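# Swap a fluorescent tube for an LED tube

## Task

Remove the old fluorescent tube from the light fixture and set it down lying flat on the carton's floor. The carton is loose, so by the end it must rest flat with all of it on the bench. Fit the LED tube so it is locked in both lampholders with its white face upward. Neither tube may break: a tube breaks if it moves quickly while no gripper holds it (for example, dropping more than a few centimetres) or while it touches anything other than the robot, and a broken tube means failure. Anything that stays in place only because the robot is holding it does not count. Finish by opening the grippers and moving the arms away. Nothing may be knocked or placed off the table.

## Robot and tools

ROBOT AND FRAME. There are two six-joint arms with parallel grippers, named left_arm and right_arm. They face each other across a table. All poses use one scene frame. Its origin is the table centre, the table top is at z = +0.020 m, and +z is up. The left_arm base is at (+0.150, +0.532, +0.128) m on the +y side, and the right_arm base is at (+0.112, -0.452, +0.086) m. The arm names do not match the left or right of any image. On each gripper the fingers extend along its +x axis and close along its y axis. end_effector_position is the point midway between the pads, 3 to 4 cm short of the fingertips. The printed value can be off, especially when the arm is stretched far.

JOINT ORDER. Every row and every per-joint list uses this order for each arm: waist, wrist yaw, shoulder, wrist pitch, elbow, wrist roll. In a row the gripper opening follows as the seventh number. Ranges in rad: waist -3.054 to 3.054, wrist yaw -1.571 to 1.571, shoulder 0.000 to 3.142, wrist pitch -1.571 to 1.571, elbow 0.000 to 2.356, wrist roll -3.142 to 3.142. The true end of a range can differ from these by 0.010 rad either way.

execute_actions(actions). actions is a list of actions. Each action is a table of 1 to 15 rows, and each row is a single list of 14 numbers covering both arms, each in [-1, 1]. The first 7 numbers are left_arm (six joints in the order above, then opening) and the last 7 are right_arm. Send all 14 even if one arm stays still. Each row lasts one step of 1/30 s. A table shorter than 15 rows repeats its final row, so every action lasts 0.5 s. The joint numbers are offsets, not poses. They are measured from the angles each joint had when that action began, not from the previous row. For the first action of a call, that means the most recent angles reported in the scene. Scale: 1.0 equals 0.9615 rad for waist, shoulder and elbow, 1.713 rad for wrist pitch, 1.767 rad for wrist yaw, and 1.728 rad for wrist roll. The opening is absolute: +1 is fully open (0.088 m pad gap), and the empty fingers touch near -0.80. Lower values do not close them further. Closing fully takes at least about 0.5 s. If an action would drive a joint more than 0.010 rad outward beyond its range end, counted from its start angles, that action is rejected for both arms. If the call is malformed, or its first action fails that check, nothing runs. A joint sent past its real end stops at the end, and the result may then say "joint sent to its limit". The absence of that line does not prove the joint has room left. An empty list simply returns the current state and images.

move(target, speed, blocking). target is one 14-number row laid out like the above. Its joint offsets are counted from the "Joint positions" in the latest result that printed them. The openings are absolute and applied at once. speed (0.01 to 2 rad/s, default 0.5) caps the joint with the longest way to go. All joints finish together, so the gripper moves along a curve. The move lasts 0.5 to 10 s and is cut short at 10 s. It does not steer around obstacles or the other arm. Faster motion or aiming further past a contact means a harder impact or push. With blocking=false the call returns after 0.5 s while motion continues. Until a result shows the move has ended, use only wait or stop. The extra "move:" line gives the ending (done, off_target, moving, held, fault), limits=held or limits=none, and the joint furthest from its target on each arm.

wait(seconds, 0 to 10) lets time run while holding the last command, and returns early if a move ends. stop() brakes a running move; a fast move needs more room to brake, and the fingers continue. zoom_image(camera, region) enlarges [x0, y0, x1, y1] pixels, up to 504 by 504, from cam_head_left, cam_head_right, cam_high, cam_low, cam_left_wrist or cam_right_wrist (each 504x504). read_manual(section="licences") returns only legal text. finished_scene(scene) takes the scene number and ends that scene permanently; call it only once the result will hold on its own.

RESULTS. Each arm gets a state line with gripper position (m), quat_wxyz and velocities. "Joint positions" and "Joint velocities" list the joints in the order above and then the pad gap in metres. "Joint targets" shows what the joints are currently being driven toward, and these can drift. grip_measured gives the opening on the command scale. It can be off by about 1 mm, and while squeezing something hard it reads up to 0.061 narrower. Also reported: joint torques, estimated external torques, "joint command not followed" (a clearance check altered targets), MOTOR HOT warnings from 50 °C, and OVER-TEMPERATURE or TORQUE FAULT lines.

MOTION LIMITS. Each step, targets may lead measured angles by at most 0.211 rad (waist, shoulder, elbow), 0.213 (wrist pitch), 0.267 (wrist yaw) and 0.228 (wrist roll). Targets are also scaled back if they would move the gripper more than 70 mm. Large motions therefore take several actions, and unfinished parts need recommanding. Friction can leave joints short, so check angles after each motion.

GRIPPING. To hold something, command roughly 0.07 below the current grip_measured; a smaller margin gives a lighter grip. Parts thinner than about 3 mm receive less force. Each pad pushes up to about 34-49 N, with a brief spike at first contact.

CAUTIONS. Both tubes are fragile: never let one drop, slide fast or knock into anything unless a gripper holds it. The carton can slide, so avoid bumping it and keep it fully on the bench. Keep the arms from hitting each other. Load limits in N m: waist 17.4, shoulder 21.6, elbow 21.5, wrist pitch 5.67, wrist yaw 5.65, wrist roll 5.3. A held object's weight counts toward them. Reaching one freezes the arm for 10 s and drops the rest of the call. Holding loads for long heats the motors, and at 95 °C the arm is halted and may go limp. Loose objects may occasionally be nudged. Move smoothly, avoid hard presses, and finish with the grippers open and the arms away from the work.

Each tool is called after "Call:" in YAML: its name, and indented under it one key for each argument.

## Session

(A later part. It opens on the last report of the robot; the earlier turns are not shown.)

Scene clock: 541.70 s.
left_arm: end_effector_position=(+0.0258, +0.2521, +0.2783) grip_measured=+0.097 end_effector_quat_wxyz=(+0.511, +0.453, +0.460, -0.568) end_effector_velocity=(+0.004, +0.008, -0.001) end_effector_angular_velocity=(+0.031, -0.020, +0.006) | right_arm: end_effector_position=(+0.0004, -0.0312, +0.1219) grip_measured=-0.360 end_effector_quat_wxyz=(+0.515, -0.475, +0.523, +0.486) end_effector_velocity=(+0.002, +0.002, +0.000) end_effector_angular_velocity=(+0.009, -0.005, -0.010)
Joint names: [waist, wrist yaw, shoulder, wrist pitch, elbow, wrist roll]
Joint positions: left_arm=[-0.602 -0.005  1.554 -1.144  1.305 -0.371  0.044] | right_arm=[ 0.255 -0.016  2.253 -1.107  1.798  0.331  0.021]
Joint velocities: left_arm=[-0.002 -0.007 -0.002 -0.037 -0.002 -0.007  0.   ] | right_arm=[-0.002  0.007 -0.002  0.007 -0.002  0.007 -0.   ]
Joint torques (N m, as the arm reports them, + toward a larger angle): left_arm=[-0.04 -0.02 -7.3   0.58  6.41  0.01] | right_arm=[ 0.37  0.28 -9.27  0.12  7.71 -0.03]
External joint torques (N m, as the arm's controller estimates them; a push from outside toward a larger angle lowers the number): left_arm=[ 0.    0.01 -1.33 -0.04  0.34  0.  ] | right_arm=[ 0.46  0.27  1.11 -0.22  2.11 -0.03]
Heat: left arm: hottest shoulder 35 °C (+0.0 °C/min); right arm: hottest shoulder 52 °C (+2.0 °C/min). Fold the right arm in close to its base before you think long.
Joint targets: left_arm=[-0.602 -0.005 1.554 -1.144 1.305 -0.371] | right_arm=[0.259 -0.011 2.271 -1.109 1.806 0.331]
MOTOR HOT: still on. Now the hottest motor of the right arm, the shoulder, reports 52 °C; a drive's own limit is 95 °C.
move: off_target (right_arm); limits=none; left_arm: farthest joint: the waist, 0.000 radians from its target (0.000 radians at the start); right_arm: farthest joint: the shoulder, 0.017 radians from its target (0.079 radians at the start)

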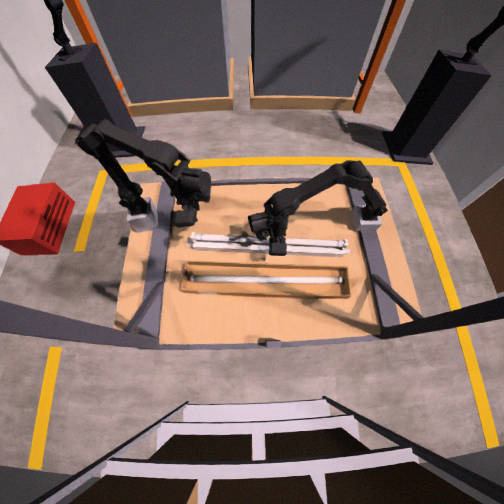

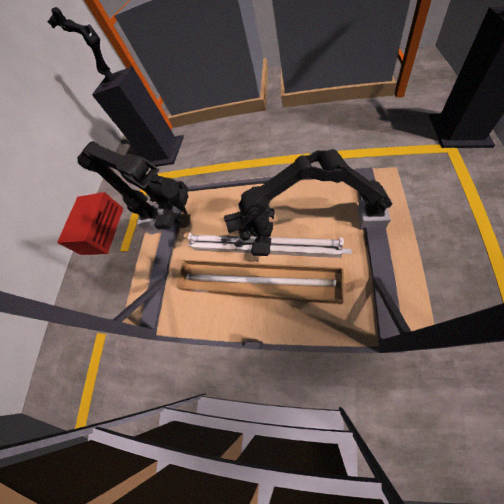

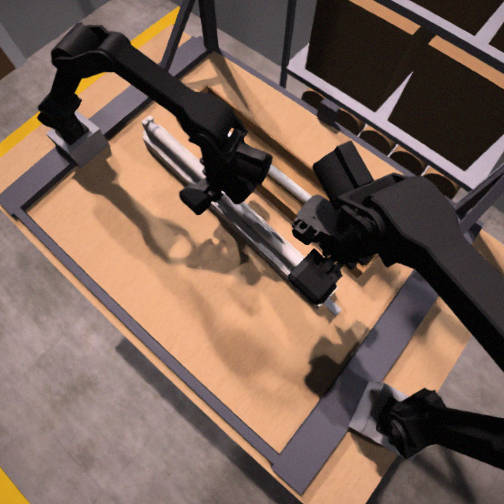

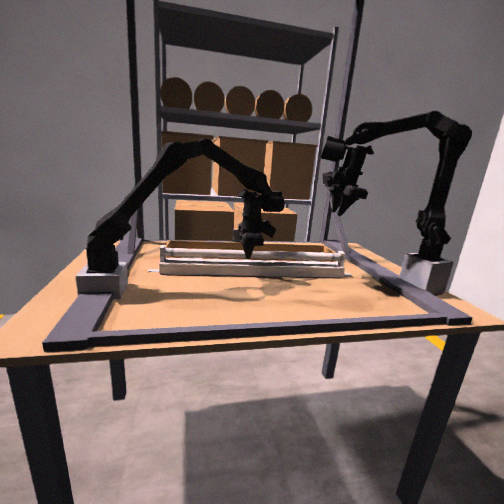

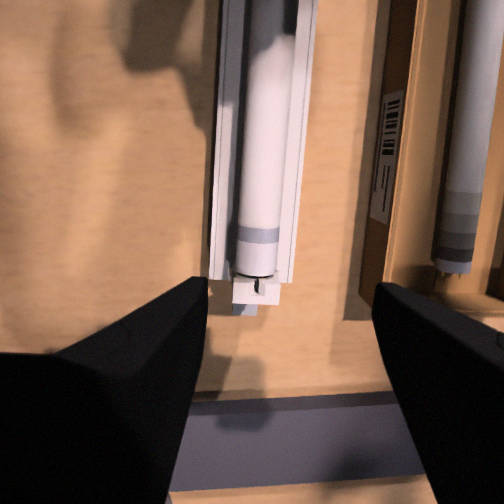

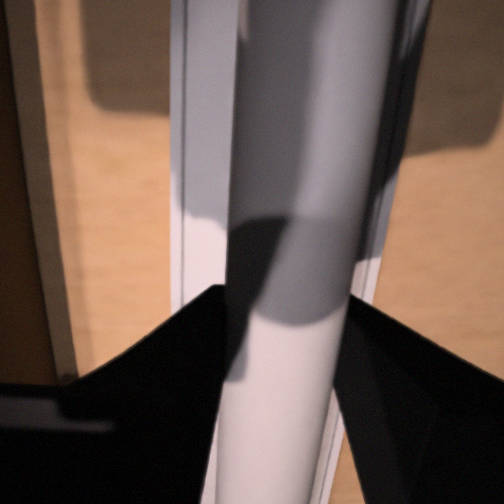

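Call:
move:
  target: [0,0,0,0,0,0,0.1,0,0,0,0,0,0,-0.08]

Call:
move:
  target: [0,0,0,0,0,0,0.1,-0.16,-0.214,-0.078,0.1,-0.182,-0.078,-0.08]
  speed: 0.4

Call:
move:
  target: [0,0,0,0,0,0,0.1,-0.142,-0.227,0.05,0.062,-0.106,-0.077,-0.08]
  speed: 0.4

Call:
move:
  target: [0,0,0,0,0,0,0.1,0,0,0,0,0,0,-0.42]

Call:
move:
  target: [0,0,0,0,0,0,0.1,0.14,0.223,-0.05,-0.065,0.107,0.079,-0.42]
  speed: 0.3

Call:
move:
  target: [0,0,0,0,0,0,0.1,0.175,0.245,0.098,-0.115,0.205,0.088,-0.42]
  speed: 0.3

Call:
zoom_image:
  camera: "cam_left_wrist"
  region: [200,200,320,320]

Scene clock: 553.50 s.
left_arm: end_effector_position=(+0.0258, +0.2521, +0.2783) grip_measured=+0.097 end_effector_quat_wxyz=(+0.511, +0.453, +0.460, -0.568) end_effector_velocity=(+0.000, -0.001, +0.002) end_effector_angular_velocity=(-0.014, -0.000, +0.006) | right_arm: end_effector_position=(+0.0005, -0.0313, +0.1219) grip_measured=-0.083 end_effector_quat_wxyz=(+0.515, -0.475, +0.522, +0.486) end_effector_velocity=(+0.000, -0.002, +0.000) end_effector_angular_velocity=(-0.009, +0.005, +0.005)
Joint names: [waist, wrist yaw, shoulder, wrist pitch, elbow, wrist roll]
Joint positions: left_arm=[-0.602 -0.005  1.554 -1.144  1.305 -0.371  0.044] | right_arm=[ 0.255 -0.016  2.253 -1.107  1.798  0.331  0.035]
Joint velocities: left_arm=[-0.002 -0.007 -0.007  0.007 -0.002 -0.007 -0.   ] | right_arm=[-0.002 -0.007 -0.002 -0.007 -0.002 -0.007  0.   ]
Joint torques (N m, as the arm reports them, + toward a larger angle): left_arm=[-0.04 -0.03 -7.3   0.58  6.41  0.  ] | right_arm=[ -0.04   0.01 -11.34   0.34   6.88  -0.02]
External joint torques (N m, as the arm's controller estimates them; a push from outside toward a larger angle lowers the number): left_arm=[-0.03  0.01 -1.33 -0.08  0.29  0.  ] | right_arm=[-0.03  0.01 -0.98  0.01  1.3  -0.02]
Heat: left arm: hottest shoulder 35 °C (+0.0 °C/min); right arm: hottest shoulder 51 °C (-3.0 °C/min). Fold the right arm in close to its base before you think long.
Joint targets: left_arm=[-0.602 -0.005 1.554 -1.144 1.305 -0.371] | right_arm=[0.255 -0.016 2.253 -1.106 1.798 0.331]
MOTOR HOT: still on. Now the hottest motor of the right arm, the shoulder, reports 51 °C; a drive's own limit is 95 °C.
move: done; limits=none; left_arm: farthest joint: the waist, 0.000 radians from its target (0.000 radians at the start); right_arm: farthest joint: the waist, 0.000 radians from its target (0.000 radians at the start)

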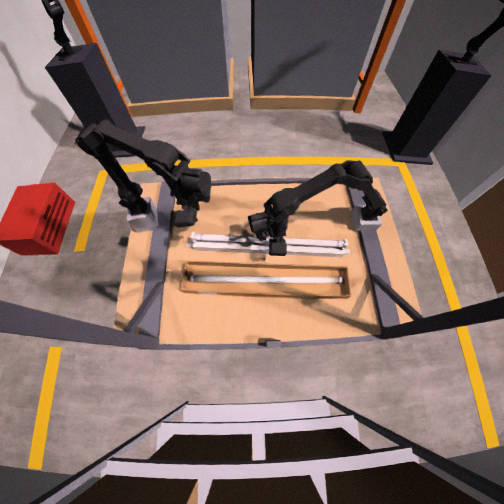

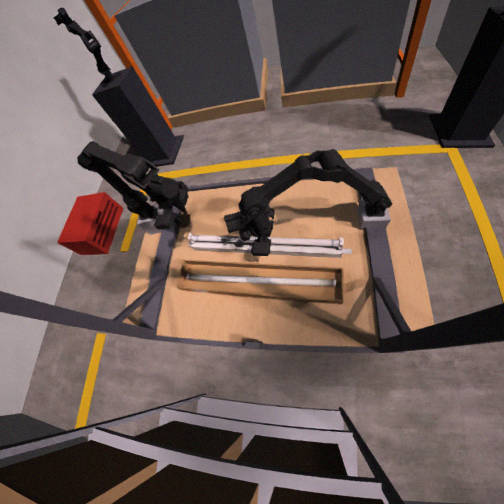

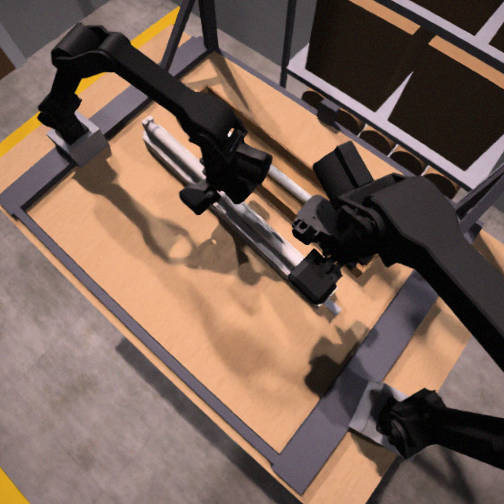

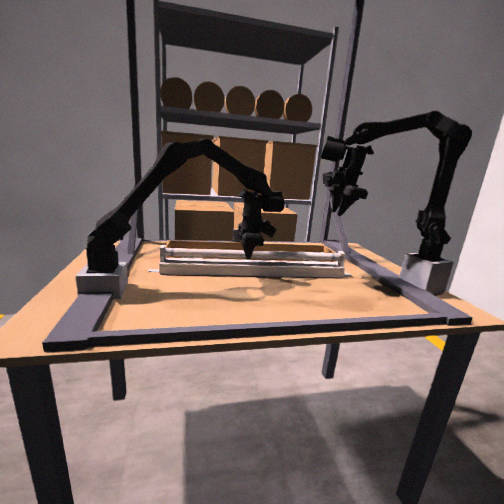

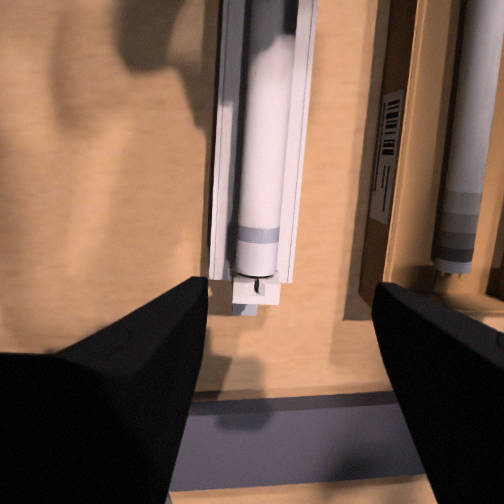

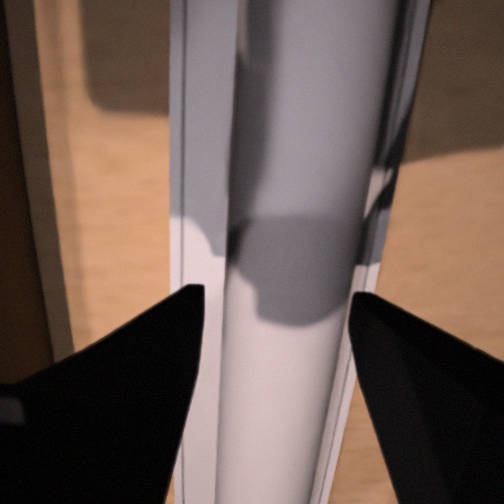

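Scene clock: 555.07 s.
left_arm: end_effector_position=(+0.0258, +0.2521, +0.2783) grip_measured=+0.097 end_effector_quat_wxyz=(+0.511, +0.453, +0.460, -0.568) end_effector_velocity=(-0.000, +0.002, -0.000) end_effector_angular_velocity=(+0.004, -0.008, +0.001) | right_arm: end_effector_position=(+0.0110, -0.0317, +0.1168) grip_measured=-0.082 end_effector_quat_wxyz=(+0.414, -0.369, +0.606, +0.570) end_effector_velocity=(-0.002, -0.003, +0.002) end_effector_angular_velocity=(-0.007, +0.021, +0.006)
Joint names: [waist, wrist yaw, shoulder, wrist pitch, elbow, wrist roll]
Joint positions: left_arm=[-0.602 -0.005  1.554 -1.144  1.305 -0.371  0.044] | right_arm=[ 0.105 -0.39   2.195 -0.937  1.632  0.2    0.035]
Joint velocities: left_arm=[-0.007 -0.007 -0.002 -0.007 -0.002 -0.007 -0.   ] | right_arm=[-0.002 -0.022 -0.007 -0.007 -0.007 -0.007 -0.   ]
Joint torques (N m, as the arm reports them, + toward a larger angle): left_arm=[-0.04 -0.02 -7.3   0.58  6.41  0.01] | right_arm=[ -0.22  -0.44 -12.85   0.52   5.58  -0.14]
External joint torques (N m, as the arm's controller estimates them; a push from outside toward a larger angle lowers the number): left_arm=[-0.05  0.02 -1.39 -0.06  0.35  0.  ] | right_arm=[-0.23 -0.18 -2.83  0.07  0.02 -0.11]
Heat: left arm: hottest shoulder 35 °C (+0.0 °C/min); right arm: hottest shoulder 52 °C (-2.0 °C/min). Fold the right arm in close to its base before you think long.
Joint targets: left_arm=[-0.602 -0.005 1.554 -1.144 1.305 -0.371] | right_arm=[0.102 -0.395 2.178 -0.935 1.623 0.196]
MOTOR HOT: still on. Now the hottest motor of the right arm, the shoulder, reports 52 °C; a drive's own limit is 95 °C.
move: off_target (right_arm); limits=none; left_arm: farthest joint: the waist, 0.000 radians from its target (0.000 radians at the start); right_arm: farthest joint: the shoulder, 0.017 radians from its target (0.075 radians at the start)

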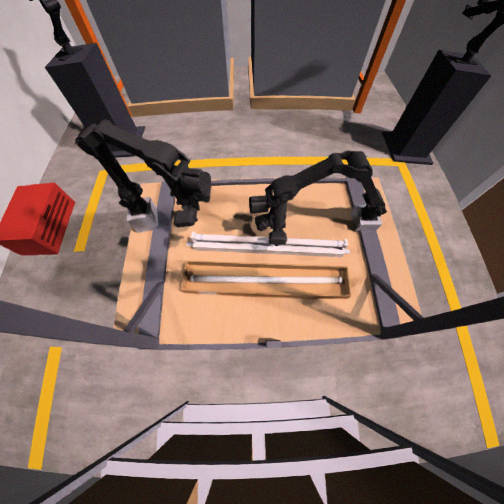

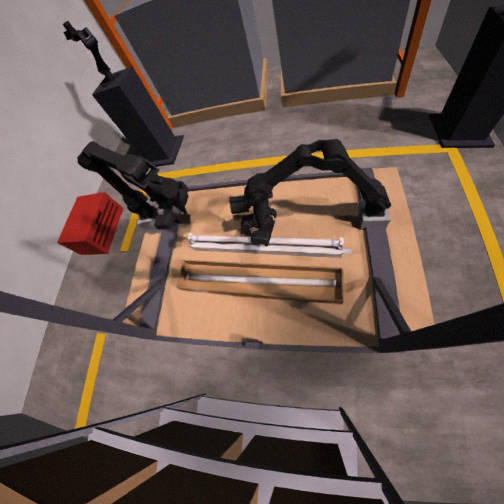

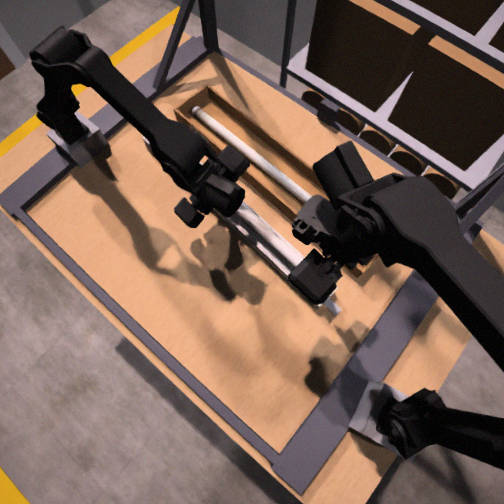

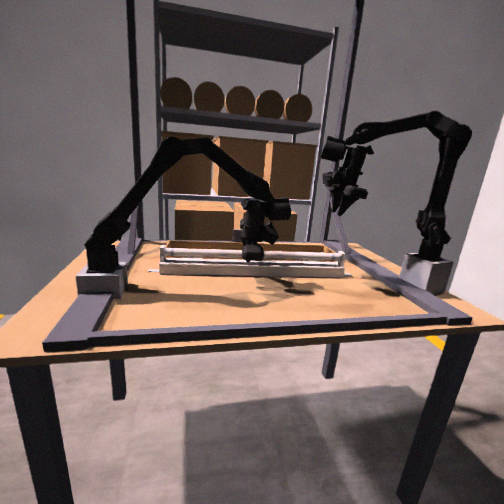

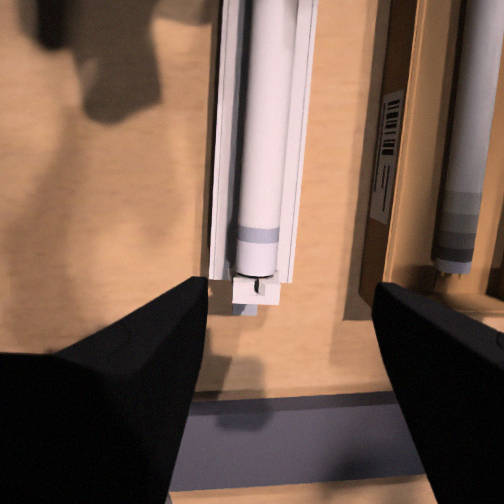

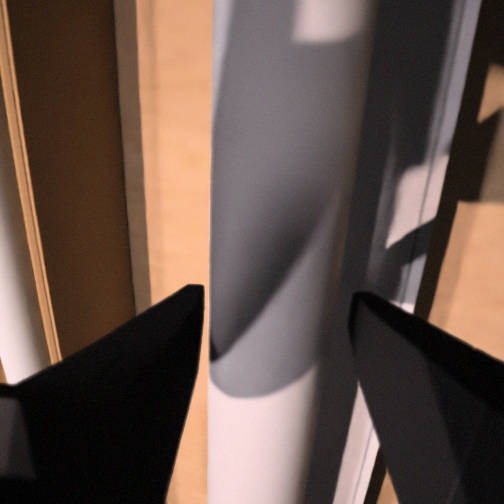

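Scene clock: 556.67 s.
left_arm: end_effector_position=(+0.0258, +0.2521, +0.2783) grip_measured=+0.097 end_effector_quat_wxyz=(+0.511, +0.453, +0.460, -0.568) end_effector_velocity=(+0.002, -0.002, +0.000) end_effector_angular_velocity=(-0.015, -0.016, +0.009) | right_arm: end_effector_position=(+0.0182, -0.0317, +0.1148) grip_measured=-0.082 end_effector_quat_wxyz=(+0.296, -0.244, +0.664, +0.642) end_effector_velocity=(+0.002, -0.002, -0.000) end_effector_angular_velocity=(-0.013, -0.007, -0.008)
Joint names: [waist, wrist yaw, shoulder, wrist pitch, elbow, wrist roll]
Joint positions: left_arm=[-0.602 -0.005  1.554 -1.144  1.305 -0.371  0.044] | right_arm=[-0.029 -0.787  2.227 -0.833  1.538  0.07   0.035]
Joint velocities: left_arm=[-0.002 -0.022 -0.002  0.007 -0.002 -0.007 -0.   ] | right_arm=[-0.002  0.007 -0.002 -0.007 -0.002  0.007 -0.   ]
Joint torques (N m, as the arm reports them, + toward a larger angle): left_arm=[-0.03 -0.02 -7.3   0.58  6.4   0.01] | right_arm=[-0.23 -0.73 -9.07  0.48  5.53 -0.17]
External joint torques (N m, as the arm's controller estimates them; a push from outside toward a larger angle lowers the number): left_arm=[-0.05  0.02 -1.4  -0.08  0.31  0.  ] | right_arm=[-0.21 -0.24  0.83  0.08  0.24 -0.13]
Heat: left arm: hottest shoulder 35 °C (+0.0 °C/min); right arm: hottest shoulder 52 °C (-3.0 °C/min). Fold the right arm in close to its base before you think long.
Joint targets: left_arm=[-0.602 -0.005 1.554 -1.144 1.305 -0.371] | right_arm=[-0.032 -0.791 2.243 -0.831 1.530 0.067]
MOTOR HOT: still on. Now the hottest motor of the right arm, the shoulder, reports 52 °C; a drive's own limit is 95 °C.
move: off_target (right_arm); limits=none; left_arm: farthest joint: the waist, 0.000 radians from its target (0.000 radians at the start); right_arm: farthest joint: the shoulder, 0.016 radians from its target (0.048 radians at the start)

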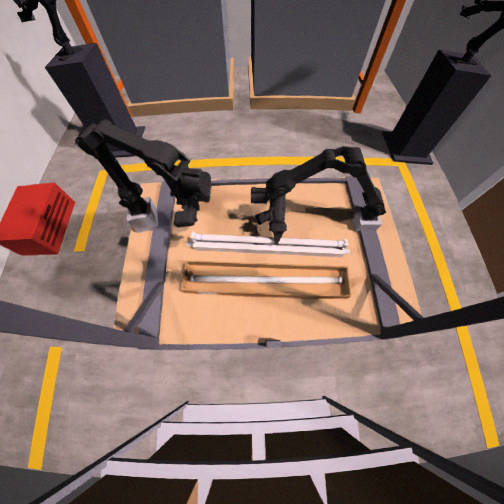

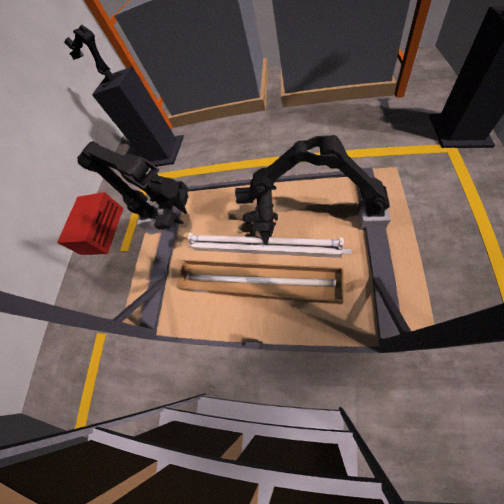

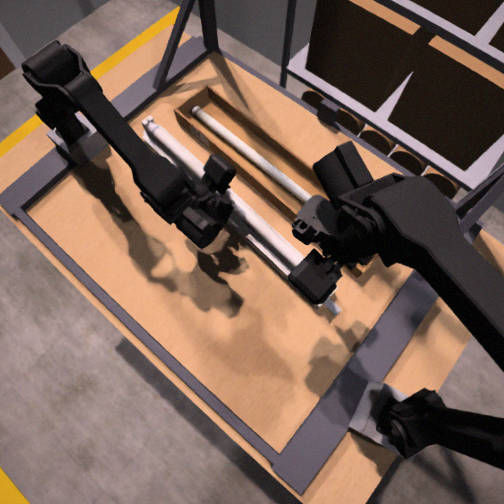

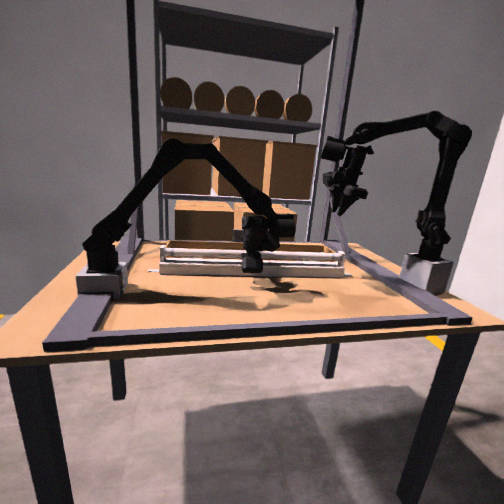

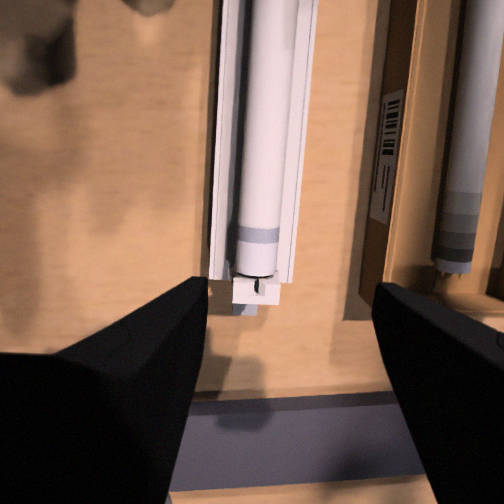

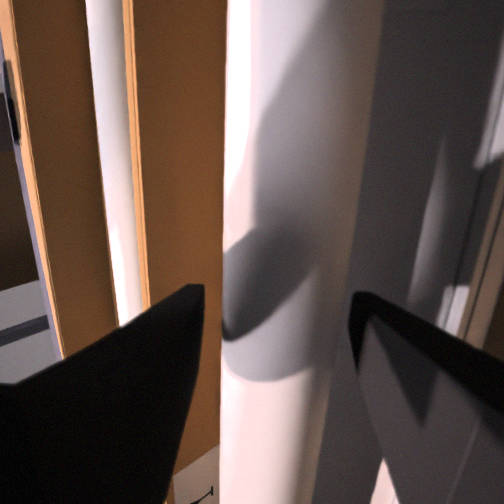

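Scene clock: 557.17 s.
left_arm: end_effector_position=(+0.0258, +0.2521, +0.2783) grip_measured=+0.097 end_effector_quat_wxyz=(+0.511, +0.453, +0.460, -0.568) end_effector_velocity=(-0.001, -0.000, +0.000) end_effector_angular_velocity=(-0.010, -0.005, -0.013) | right_arm: end_effector_position=(+0.0182, -0.0316, +0.1149) grip_measured=-0.361 end_effector_quat_wxyz=(+0.295, -0.243, +0.664, +0.642) end_effector_velocity=(+0.000, -0.004, +0.001) end_effector_angular_velocity=(-0.006, +0.007, +0.013)
Joint names: [waist, wrist yaw, shoulder, wrist pitch, elbow, wrist roll]
Joint positions: left_arm=[-0.602 -0.005  1.554 -1.144  1.305 -0.371  0.044] | right_arm=[-0.029 -0.788  2.227 -0.833  1.538  0.07   0.021]
Joint velocities: left_arm=[-0.007 -0.007 -0.002  0.007 -0.002  0.007 -0.   ] | right_arm=[-0.002 -0.007 -0.002 -0.022 -0.002 -0.022  0.   ]
Joint torques (N m, as the arm reports them, + toward a larger angle): left_arm=[-0.04 -0.02 -7.29  0.58  6.41  0.01] | right_arm=[  0.03  -0.52 -10.64   0.35   6.51  -0.04]
External joint torques (N m, as the arm's controller estimates them; a push from outside toward a larger angle lowers the number): left_arm=[-0.01  0.01 -1.35 -0.06  0.33  0.  ] | right_arm=[ 0.03 -0.02 -0.7  -0.05  1.23  0.  ]
Heat: left arm: hottest shoulder 35 °C (+0.0 °C/min); right arm: hottest shoulder 52 °C (-3.0 °C/min). Fold the right arm in close to its base before you think long.
Joint targets: left_arm=[-0.602 -0.005 1.554 -1.144 1.305 -0.371] | right_arm=[-0.029 -0.787 2.227 -0.833 1.538 0.070]
MOTOR HOT: still on. Now the hottest motor of the right arm, the shoulder, reports 52 °C; a drive's own limit is 95 °C.
move: done; limits=none; left_arm: farthest joint: the waist, 0.000 radians from its target (0.000 radians at the start); right_arm: farthest joint: the wrist yaw, 0.001 radians from its target (0.000 radians at the start)

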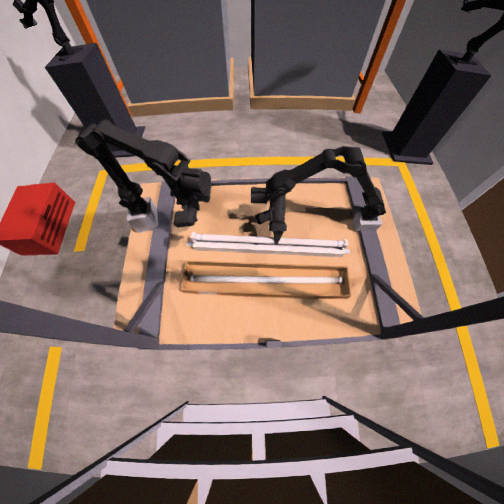

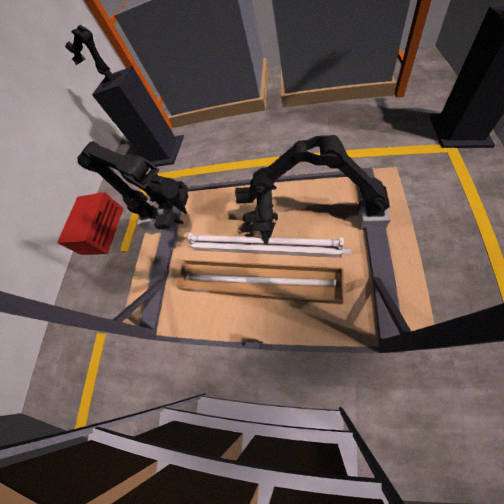

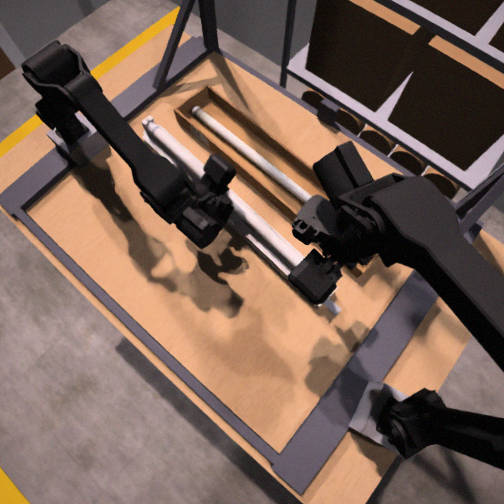

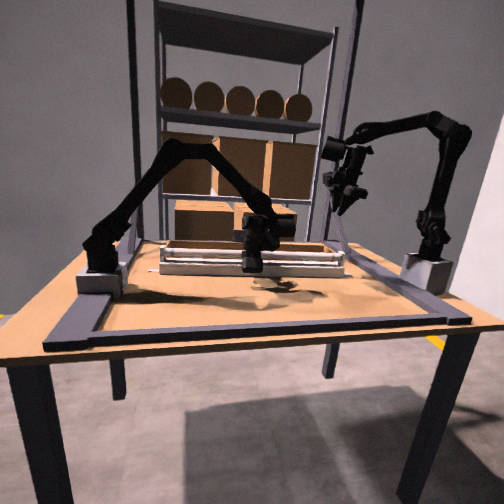

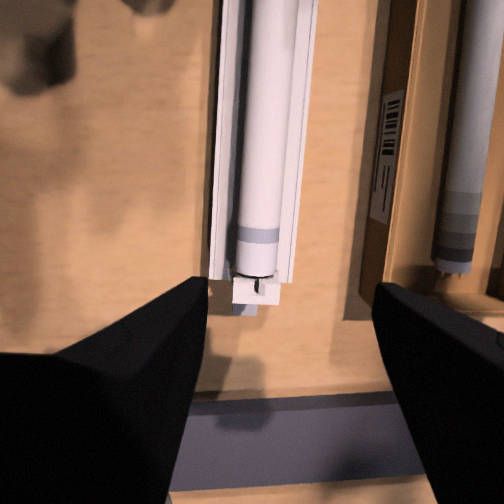

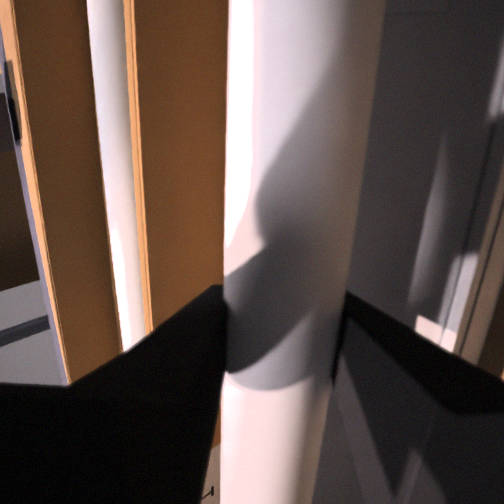

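Scene clock: 559.03 s.
left_arm: end_effector_position=(+0.0258, +0.2521, +0.2783) grip_measured=+0.097 end_effector_quat_wxyz=(+0.511, +0.453, +0.460, -0.568) end_effector_velocity=(+0.001, +0.002, -0.000) end_effector_angular_velocity=(+0.004, -0.008, +0.006) | right_arm: end_effector_position=(+0.0107, -0.0308, +0.1211) grip_measured=-0.361 end_effector_quat_wxyz=(+0.413, -0.362, +0.609, +0.573) end_effector_velocity=(-0.004, -0.005, +0.002) end_effector_angular_velocity=(-0.028, +0.034, -0.006)
Joint names: [waist, wrist yaw, shoulder, wrist pitch, elbow, wrist roll]
Joint positions: left_arm=[-0.602 -0.005  1.554 -1.144  1.305 -0.371  0.044] | right_arm=[ 0.101 -0.402  2.189 -0.942  1.637  0.203  0.021]
Joint velocities: left_arm=[-0.002 -0.007 -0.002 -0.007 -0.002 -0.007 -0.   ] | right_arm=[-0.002 -0.037 -0.002 -0.022 -0.002  0.007 -0.   ]
Joint torques (N m, as the arm reports them, + toward a larger angle): left_arm=[-0.04 -0.02 -7.3   0.58  6.41  0.01] | right_arm=[  0.22   0.09 -11.84   0.22   7.41   0.09]
External joint torques (N m, as the arm's controller estimates them; a push from outside toward a larger angle lowers the number): left_arm=[-0.03  0.01 -1.28 -0.07  0.28  0.  ] | right_arm=[ 0.18  0.37 -1.9  -0.22  1.87  0.11]
Heat: left arm: hottest shoulder 35 °C (+0.0 °C/min); right arm: hottest shoulder 52 °C (-3.0 °C/min). Fold the right arm in close to its base before you think long.
Joint targets: left_arm=[-0.602 -0.005 1.554 -1.144 1.305 -0.371] | right_arm=[0.105 -0.394 2.180 -0.944 1.641 0.207]
MOTOR HOT: still on. Now the hottest motor of the right arm, the shoulder, reports 52 °C; a drive's own limit is 95 °C.
move: done; limits=none; left_arm: farthest joint: the waist, 0.000 radians from its target (0.000 radians at the start); right_arm: farthest joint: the shoulder, 0.010 radians from its target (0.049 radians at the start)

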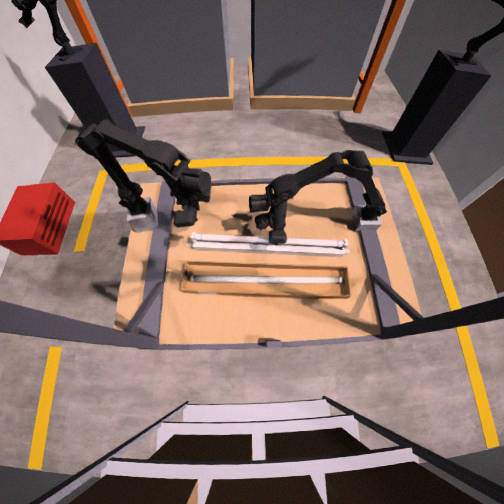

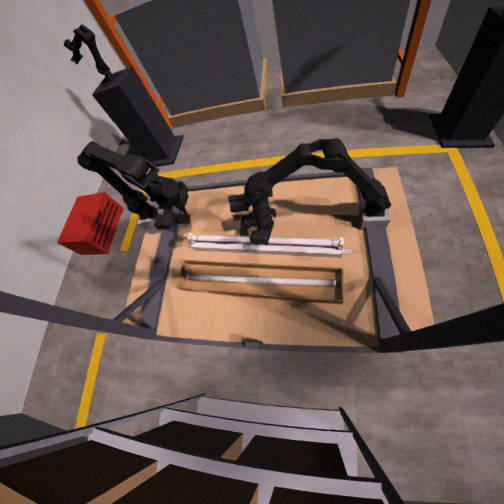

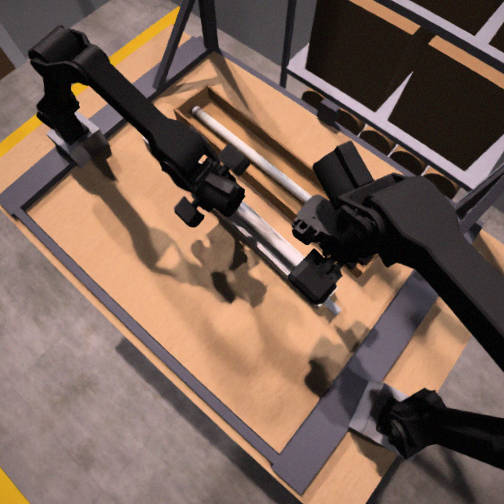

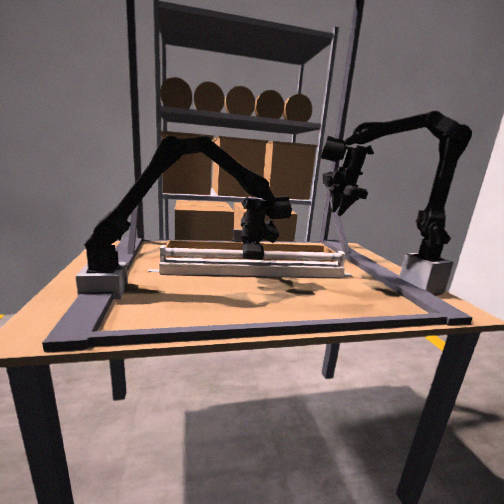

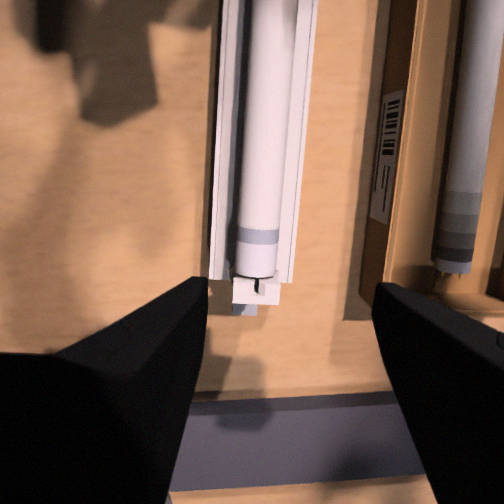

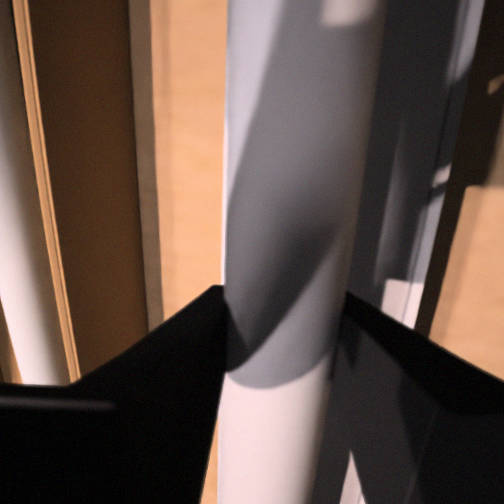

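Scene clock: 561.03 s.
left_arm: end_effector_position=(+0.0258, +0.2521, +0.2783) grip_measured=+0.097 end_effector_quat_wxyz=(+0.511, +0.453, +0.460, -0.568) end_effector_velocity=(+0.003, +0.005, -0.001) end_effector_angular_velocity=(+0.019, -0.012, +0.020) | right_arm: end_effector_position=(-0.0002, -0.0301, +0.1250) grip_measured=-0.361 end_effector_quat_wxyz=(+0.528, -0.480, +0.515, +0.474) end_effector_velocity=(-0.001, +0.002, -0.000) end_effector_angular_velocity=(+0.005, +0.009, +0.005)
Joint names: [waist, wrist yaw, shoulder, wrist pitch, elbow, wrist roll]
Joint positions: left_arm=[-0.602 -0.005  1.554 -1.144  1.305 -0.371  0.044] | right_arm=[ 0.268  0.019  2.264 -1.135  1.828  0.355  0.021]
Joint velocities: left_arm=[-0.002 -0.007 -0.002 -0.022 -0.002 -0.022  0.   ] | right_arm=[-0.002 -0.007  0.002  0.007  0.002 -0.007 -0.   ]
Joint torques (N m, as the arm reports them, + toward a larger angle): left_arm=[-0.03 -0.02 -7.29  0.58  6.4   0.01] | right_arm=[ 0.08  0.54 -9.21  0.02  7.51 -0.01]
External joint torques (N m, as the arm's controller estimates them; a push from outside toward a larger angle lowers the number): left_arm=[-0.03  0.01 -1.37 -0.03  0.39  0.  ] | right_arm=[ 0.11  0.51  1.16 -0.31  1.92 -0.01]
Heat: left arm: hottest shoulder 34 °C (-1.0 °C/min); right arm: hottest shoulder 52 °C (-4.0 °C/min). Fold the right arm in close to its base before you think long.
Joint targets: left_arm=[-0.602 -0.005 1.554 -1.144 1.305 -0.371] | right_arm=[0.269 0.030 2.283 -1.139 1.834 0.356]
MOTOR HOT: still on. Now the hottest motor of the right arm, the shoulder, reports 52 °C; a drive's own limit is 95 °C.
move: off_target (right_arm); limits=none; left_arm: farthest joint: the waist, 0.000 radians from its target (0.000 radians at the start); right_arm: farthest joint: the shoulder, 0.019 radians from its target (0.094 radians at the start)

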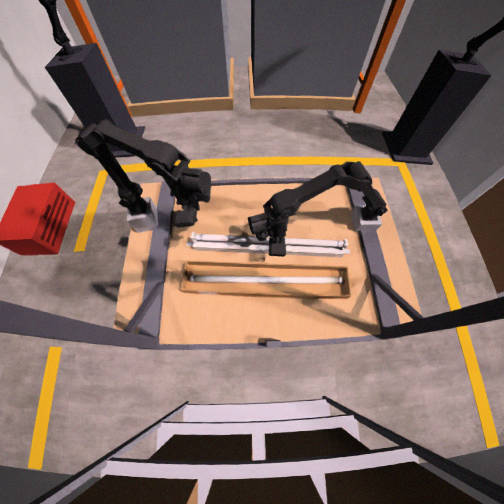

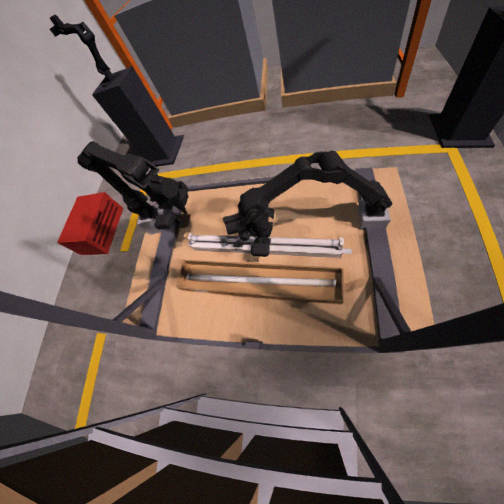

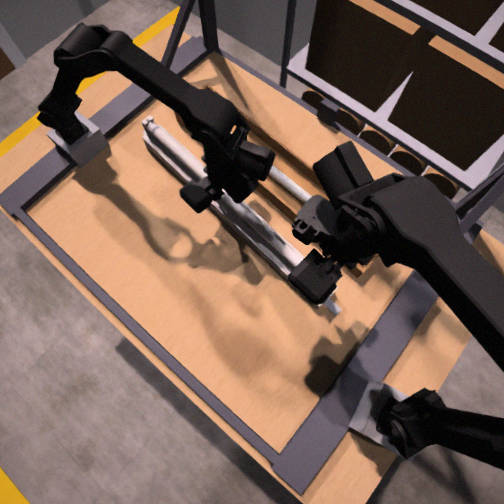

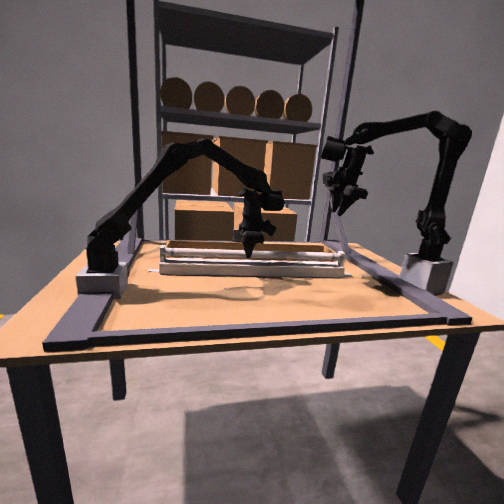

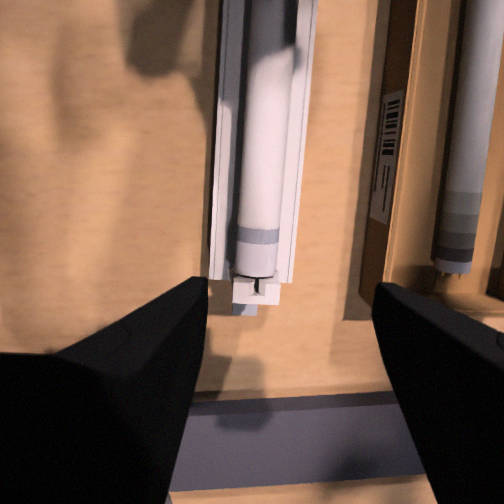

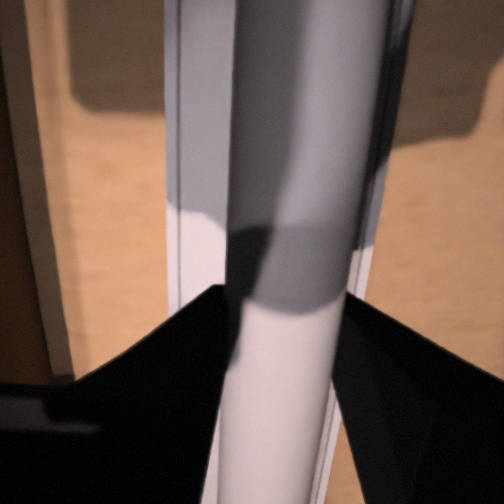

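Region (200, 200, 320, 320) of cam_left_wrist's 504x504 image, scaled by 4.200, with more detail than that image has.

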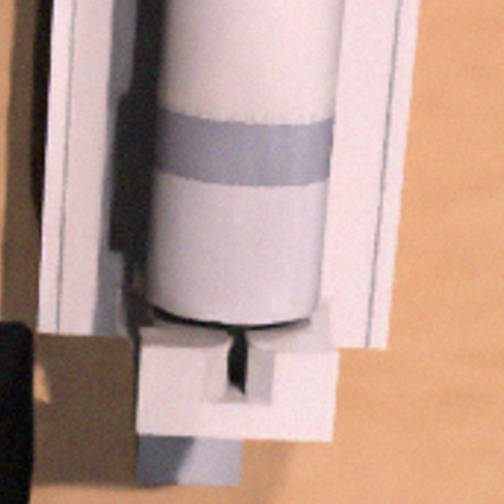

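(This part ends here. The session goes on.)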